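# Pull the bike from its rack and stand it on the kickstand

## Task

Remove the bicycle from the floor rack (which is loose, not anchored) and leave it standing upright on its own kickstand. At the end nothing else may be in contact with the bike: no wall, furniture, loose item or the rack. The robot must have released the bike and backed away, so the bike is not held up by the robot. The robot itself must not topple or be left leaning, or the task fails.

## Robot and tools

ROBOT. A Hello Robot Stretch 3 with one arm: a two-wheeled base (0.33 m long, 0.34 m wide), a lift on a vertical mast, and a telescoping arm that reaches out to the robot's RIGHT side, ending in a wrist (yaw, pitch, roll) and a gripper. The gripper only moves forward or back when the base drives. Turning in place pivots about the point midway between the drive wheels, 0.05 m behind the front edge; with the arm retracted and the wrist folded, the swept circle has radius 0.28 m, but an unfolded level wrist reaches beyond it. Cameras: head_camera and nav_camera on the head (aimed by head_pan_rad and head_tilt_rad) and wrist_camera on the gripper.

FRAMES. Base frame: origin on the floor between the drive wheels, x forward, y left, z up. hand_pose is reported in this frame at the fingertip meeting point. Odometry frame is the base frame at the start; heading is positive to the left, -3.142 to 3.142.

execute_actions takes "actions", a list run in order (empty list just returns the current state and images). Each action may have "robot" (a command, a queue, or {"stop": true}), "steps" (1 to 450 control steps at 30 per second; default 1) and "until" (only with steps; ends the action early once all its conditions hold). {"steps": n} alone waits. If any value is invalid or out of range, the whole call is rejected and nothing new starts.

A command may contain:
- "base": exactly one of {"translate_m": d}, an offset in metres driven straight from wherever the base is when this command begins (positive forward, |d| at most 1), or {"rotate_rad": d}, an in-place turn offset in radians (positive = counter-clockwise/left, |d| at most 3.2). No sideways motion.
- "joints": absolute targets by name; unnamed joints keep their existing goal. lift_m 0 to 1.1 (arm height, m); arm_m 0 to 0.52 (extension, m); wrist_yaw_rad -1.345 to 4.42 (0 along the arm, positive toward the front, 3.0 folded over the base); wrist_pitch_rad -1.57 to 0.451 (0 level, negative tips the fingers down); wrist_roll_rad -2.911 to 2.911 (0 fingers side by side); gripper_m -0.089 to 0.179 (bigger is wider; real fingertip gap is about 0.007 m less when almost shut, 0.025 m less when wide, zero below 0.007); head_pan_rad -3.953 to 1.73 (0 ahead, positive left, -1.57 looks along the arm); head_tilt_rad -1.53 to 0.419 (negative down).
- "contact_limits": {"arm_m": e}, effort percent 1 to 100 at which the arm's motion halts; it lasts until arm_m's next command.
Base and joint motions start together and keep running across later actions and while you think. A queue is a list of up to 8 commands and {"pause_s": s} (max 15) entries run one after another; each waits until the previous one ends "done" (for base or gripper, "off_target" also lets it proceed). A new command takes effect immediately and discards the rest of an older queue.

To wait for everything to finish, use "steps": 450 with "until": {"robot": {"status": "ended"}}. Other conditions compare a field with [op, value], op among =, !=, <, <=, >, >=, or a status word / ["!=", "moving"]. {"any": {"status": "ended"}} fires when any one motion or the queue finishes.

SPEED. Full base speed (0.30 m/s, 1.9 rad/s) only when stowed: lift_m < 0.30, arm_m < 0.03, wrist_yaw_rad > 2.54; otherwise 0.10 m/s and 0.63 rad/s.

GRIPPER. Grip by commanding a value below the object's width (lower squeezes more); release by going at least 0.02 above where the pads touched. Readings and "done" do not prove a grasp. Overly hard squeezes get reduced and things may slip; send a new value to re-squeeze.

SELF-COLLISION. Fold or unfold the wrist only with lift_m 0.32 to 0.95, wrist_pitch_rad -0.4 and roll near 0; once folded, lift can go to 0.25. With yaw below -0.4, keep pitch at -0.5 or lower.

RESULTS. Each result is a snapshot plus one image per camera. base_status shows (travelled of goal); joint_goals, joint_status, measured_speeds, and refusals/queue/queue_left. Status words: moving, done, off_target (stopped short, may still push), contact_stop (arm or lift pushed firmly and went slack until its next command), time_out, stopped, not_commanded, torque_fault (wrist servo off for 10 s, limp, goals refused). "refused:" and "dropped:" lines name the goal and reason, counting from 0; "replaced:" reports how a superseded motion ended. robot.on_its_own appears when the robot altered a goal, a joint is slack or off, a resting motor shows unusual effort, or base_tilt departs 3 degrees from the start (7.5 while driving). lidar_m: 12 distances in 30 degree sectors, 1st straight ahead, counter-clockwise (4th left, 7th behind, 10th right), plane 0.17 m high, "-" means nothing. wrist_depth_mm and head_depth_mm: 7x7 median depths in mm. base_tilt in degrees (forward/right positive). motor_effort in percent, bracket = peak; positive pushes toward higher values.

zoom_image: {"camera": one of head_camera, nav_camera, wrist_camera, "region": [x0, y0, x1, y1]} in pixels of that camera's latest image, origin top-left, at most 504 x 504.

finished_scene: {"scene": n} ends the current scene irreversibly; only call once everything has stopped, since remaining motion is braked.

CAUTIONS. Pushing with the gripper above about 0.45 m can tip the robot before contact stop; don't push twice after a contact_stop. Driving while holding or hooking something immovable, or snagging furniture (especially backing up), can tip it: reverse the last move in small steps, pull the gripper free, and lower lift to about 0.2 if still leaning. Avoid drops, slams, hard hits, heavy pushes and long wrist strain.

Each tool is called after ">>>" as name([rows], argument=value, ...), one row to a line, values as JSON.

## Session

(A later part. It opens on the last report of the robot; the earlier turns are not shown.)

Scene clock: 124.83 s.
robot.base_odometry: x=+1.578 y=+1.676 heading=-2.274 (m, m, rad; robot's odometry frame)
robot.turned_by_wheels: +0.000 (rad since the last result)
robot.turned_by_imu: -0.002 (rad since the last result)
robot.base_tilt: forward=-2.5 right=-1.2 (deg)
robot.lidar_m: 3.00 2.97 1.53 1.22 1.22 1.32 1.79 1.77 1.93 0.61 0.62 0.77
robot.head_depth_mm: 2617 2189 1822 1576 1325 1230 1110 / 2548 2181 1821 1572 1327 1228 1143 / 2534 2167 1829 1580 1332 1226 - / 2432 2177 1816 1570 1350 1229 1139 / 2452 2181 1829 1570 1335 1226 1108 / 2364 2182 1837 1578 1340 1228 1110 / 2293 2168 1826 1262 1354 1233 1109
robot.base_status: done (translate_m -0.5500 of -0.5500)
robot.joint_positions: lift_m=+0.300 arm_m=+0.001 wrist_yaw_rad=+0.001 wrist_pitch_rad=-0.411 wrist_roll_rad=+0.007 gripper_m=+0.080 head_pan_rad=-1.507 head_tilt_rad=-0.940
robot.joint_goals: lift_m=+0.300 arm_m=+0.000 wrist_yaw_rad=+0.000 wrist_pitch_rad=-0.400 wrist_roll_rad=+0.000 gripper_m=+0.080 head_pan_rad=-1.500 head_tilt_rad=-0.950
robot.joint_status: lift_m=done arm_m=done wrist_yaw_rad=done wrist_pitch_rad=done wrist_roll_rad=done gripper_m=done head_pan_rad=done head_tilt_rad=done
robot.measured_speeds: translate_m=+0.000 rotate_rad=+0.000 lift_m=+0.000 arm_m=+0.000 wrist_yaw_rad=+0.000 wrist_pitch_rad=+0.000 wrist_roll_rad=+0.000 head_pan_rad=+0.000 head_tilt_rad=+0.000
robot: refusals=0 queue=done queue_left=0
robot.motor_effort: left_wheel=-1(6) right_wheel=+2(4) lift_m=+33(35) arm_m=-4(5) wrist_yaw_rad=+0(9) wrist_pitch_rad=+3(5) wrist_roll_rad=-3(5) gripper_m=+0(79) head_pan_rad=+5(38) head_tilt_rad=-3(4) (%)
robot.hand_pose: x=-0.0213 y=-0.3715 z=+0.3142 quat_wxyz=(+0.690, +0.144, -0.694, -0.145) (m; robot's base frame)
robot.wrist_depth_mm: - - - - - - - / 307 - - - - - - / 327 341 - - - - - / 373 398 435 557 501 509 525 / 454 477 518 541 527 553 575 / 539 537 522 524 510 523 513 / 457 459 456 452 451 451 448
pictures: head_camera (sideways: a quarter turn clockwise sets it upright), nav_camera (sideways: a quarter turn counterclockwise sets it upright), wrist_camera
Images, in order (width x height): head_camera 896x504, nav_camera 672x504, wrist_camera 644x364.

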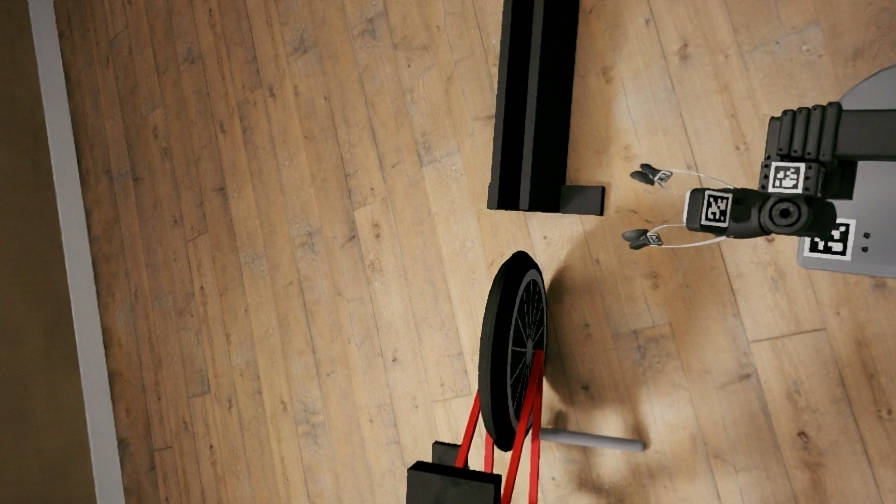

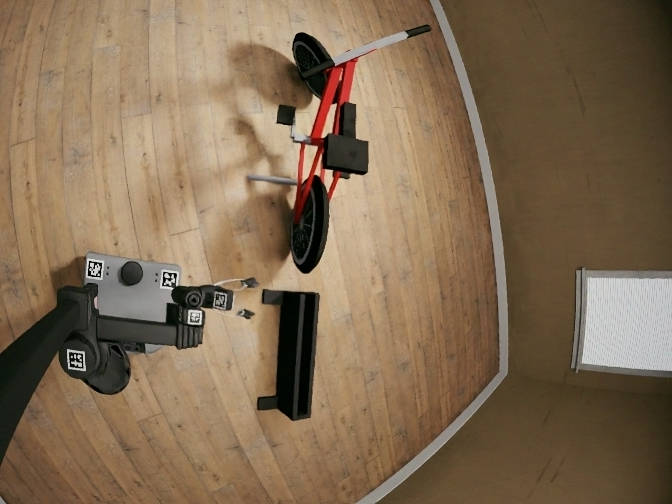

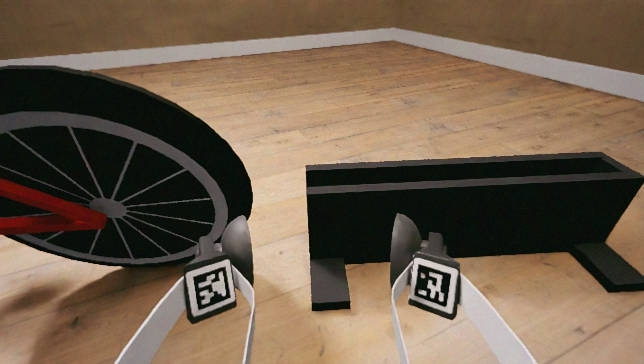

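Clear gap; moving a little farther away.

>>> execute_actions([
  {"robot":{"base":{"translate_m":-0.35}},"steps":450,"until":{"robot":{"status":"ended"}}},
])

>>> finished_scene(scene=2)

Scene clock: 129.70 s.
robot.base_odometry: x=+1.804 y=+1.943 heading=-2.274 (m, m, rad; robot's odometry frame)
robot.turned_by_wheels: +0.000 (rad since the last result)
robot.turned_by_imu: -0.001 (rad since the last result)
robot.base_tilt: forward=-2.4 right=-1.3 (deg)
robot.lidar_m: 3.31 2.76 1.37 1.10 1.09 1.18 1.47 1.45 1.58 2.42 0.75 0.83
robot.head_depth_mm: 2450 2180 1826 1579 1376 1225 1107 / 2615 2176 1824 1576 1354 1230 1143 / 2598 2177 1833 1561 1328 1224 - / 2526 2177 1827 1568 1350 1228 1143 / 2508 2187 1831 1567 1357 1230 1107 / 2462 2192 1831 1564 1359 1231 1109 / 2420 2187 1824 1586 1357 1230 1110
robot.base_status: done (translate_m -0.3500 of -0.3500)
robot.joint_positions: lift_m=+0.300 arm_m=+0.001 wrist_yaw_rad=+0.001 wrist_pitch_rad=-0.411 wrist_roll_rad=+0.007 gripper_m=+0.080 head_pan_rad=-1.507 head_tilt_rad=-0.940
robot.joint_goals: lift_m=+0.300 arm_m=+0.000 wrist_yaw_rad=+0.000 wrist_pitch_rad=-0.400 wrist_roll_rad=+0.000 gripper_m=+0.080 head_pan_rad=-1.500 head_tilt_rad=-0.950
robot.joint_status: lift_m=done arm_m=done wrist_yaw_rad=done wrist_pitch_rad=done wrist_roll_rad=done gripper_m=done head_pan_rad=done head_tilt_rad=done
robot.measured_speeds: translate_m=+0.000 rotate_rad=+0.000 lift_m=+0.000 arm_m=+0.000 wrist_yaw_rad=+0.000 wrist_pitch_rad=+0.000 wrist_roll_rad=+0.000 head_pan_rad=+0.000 head_tilt_rad=+0.000
robot: refusals=0 queue=done queue_left=0
robot.motor_effort: left_wheel=-1(7) right_wheel=+2(2) lift_m=+33(33) arm_m=-4(4) wrist_yaw_rad=+1(1) wrist_pitch_rad=+3(3) wrist_roll_rad=-3(3) gripper_m=+1(0) head_pan_rad=+4(5) head_tilt_rad=-3(3) (%)
robot.hand_pose: x=-0.0213 y=-0.3715 z=+0.3142 quat_wxyz=(+0.690, +0.144, -0.694, -0.145) (m; robot's base frame)
robot.wrist_depth_mm: - - - - - - - / - - - - - - - / - - - - - - - / 828 538 542 553 559 785 790 / 638 510 515 543 568 626 625 / 537 530 522 531 515 524 523 / 463 455 458 449 449 447 450
pictures: head_camera (sideways: a quarter turn clockwise sets it upright), nav_camera (sideways: a quarter turn counterclockwise sets it upright), wrist_camera
Images, in order (width x height): head_camera 896x504, nav_camera 672x504, wrist_camera 644x364.

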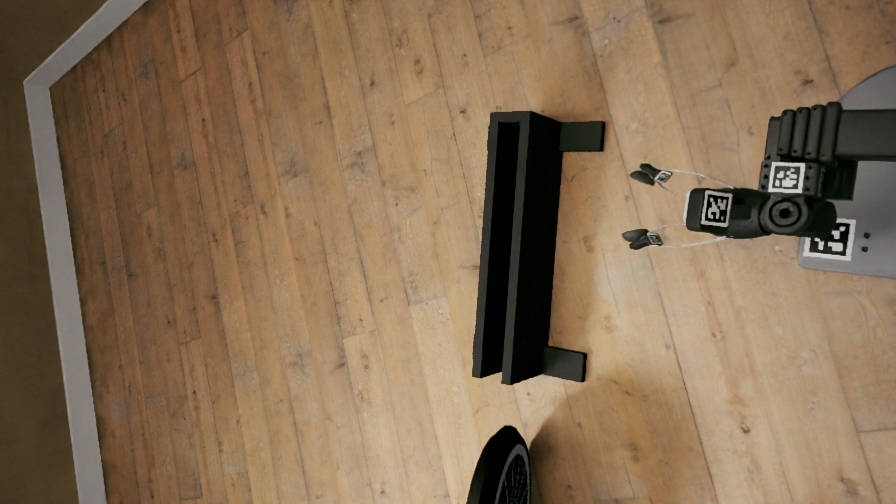

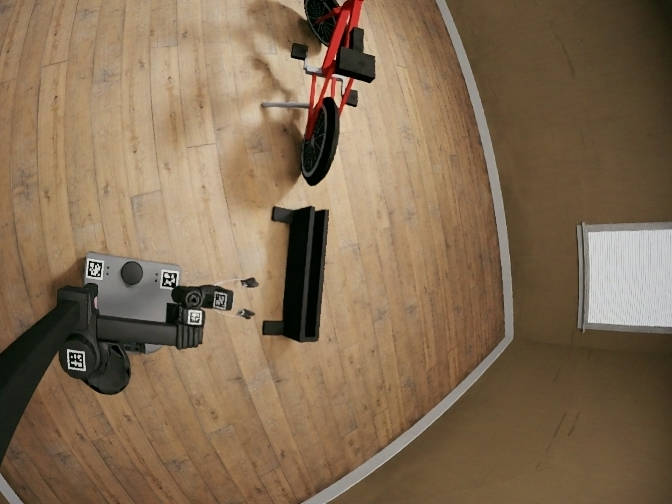

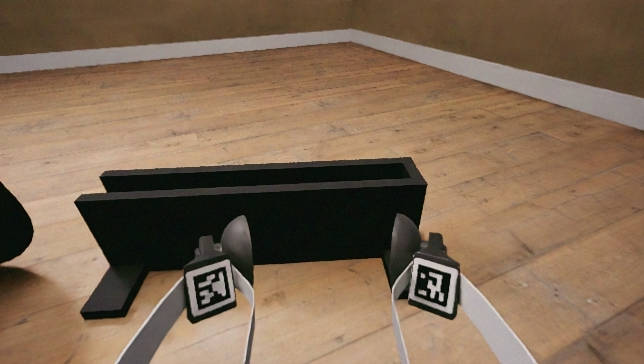

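The scene is finished: the task was done.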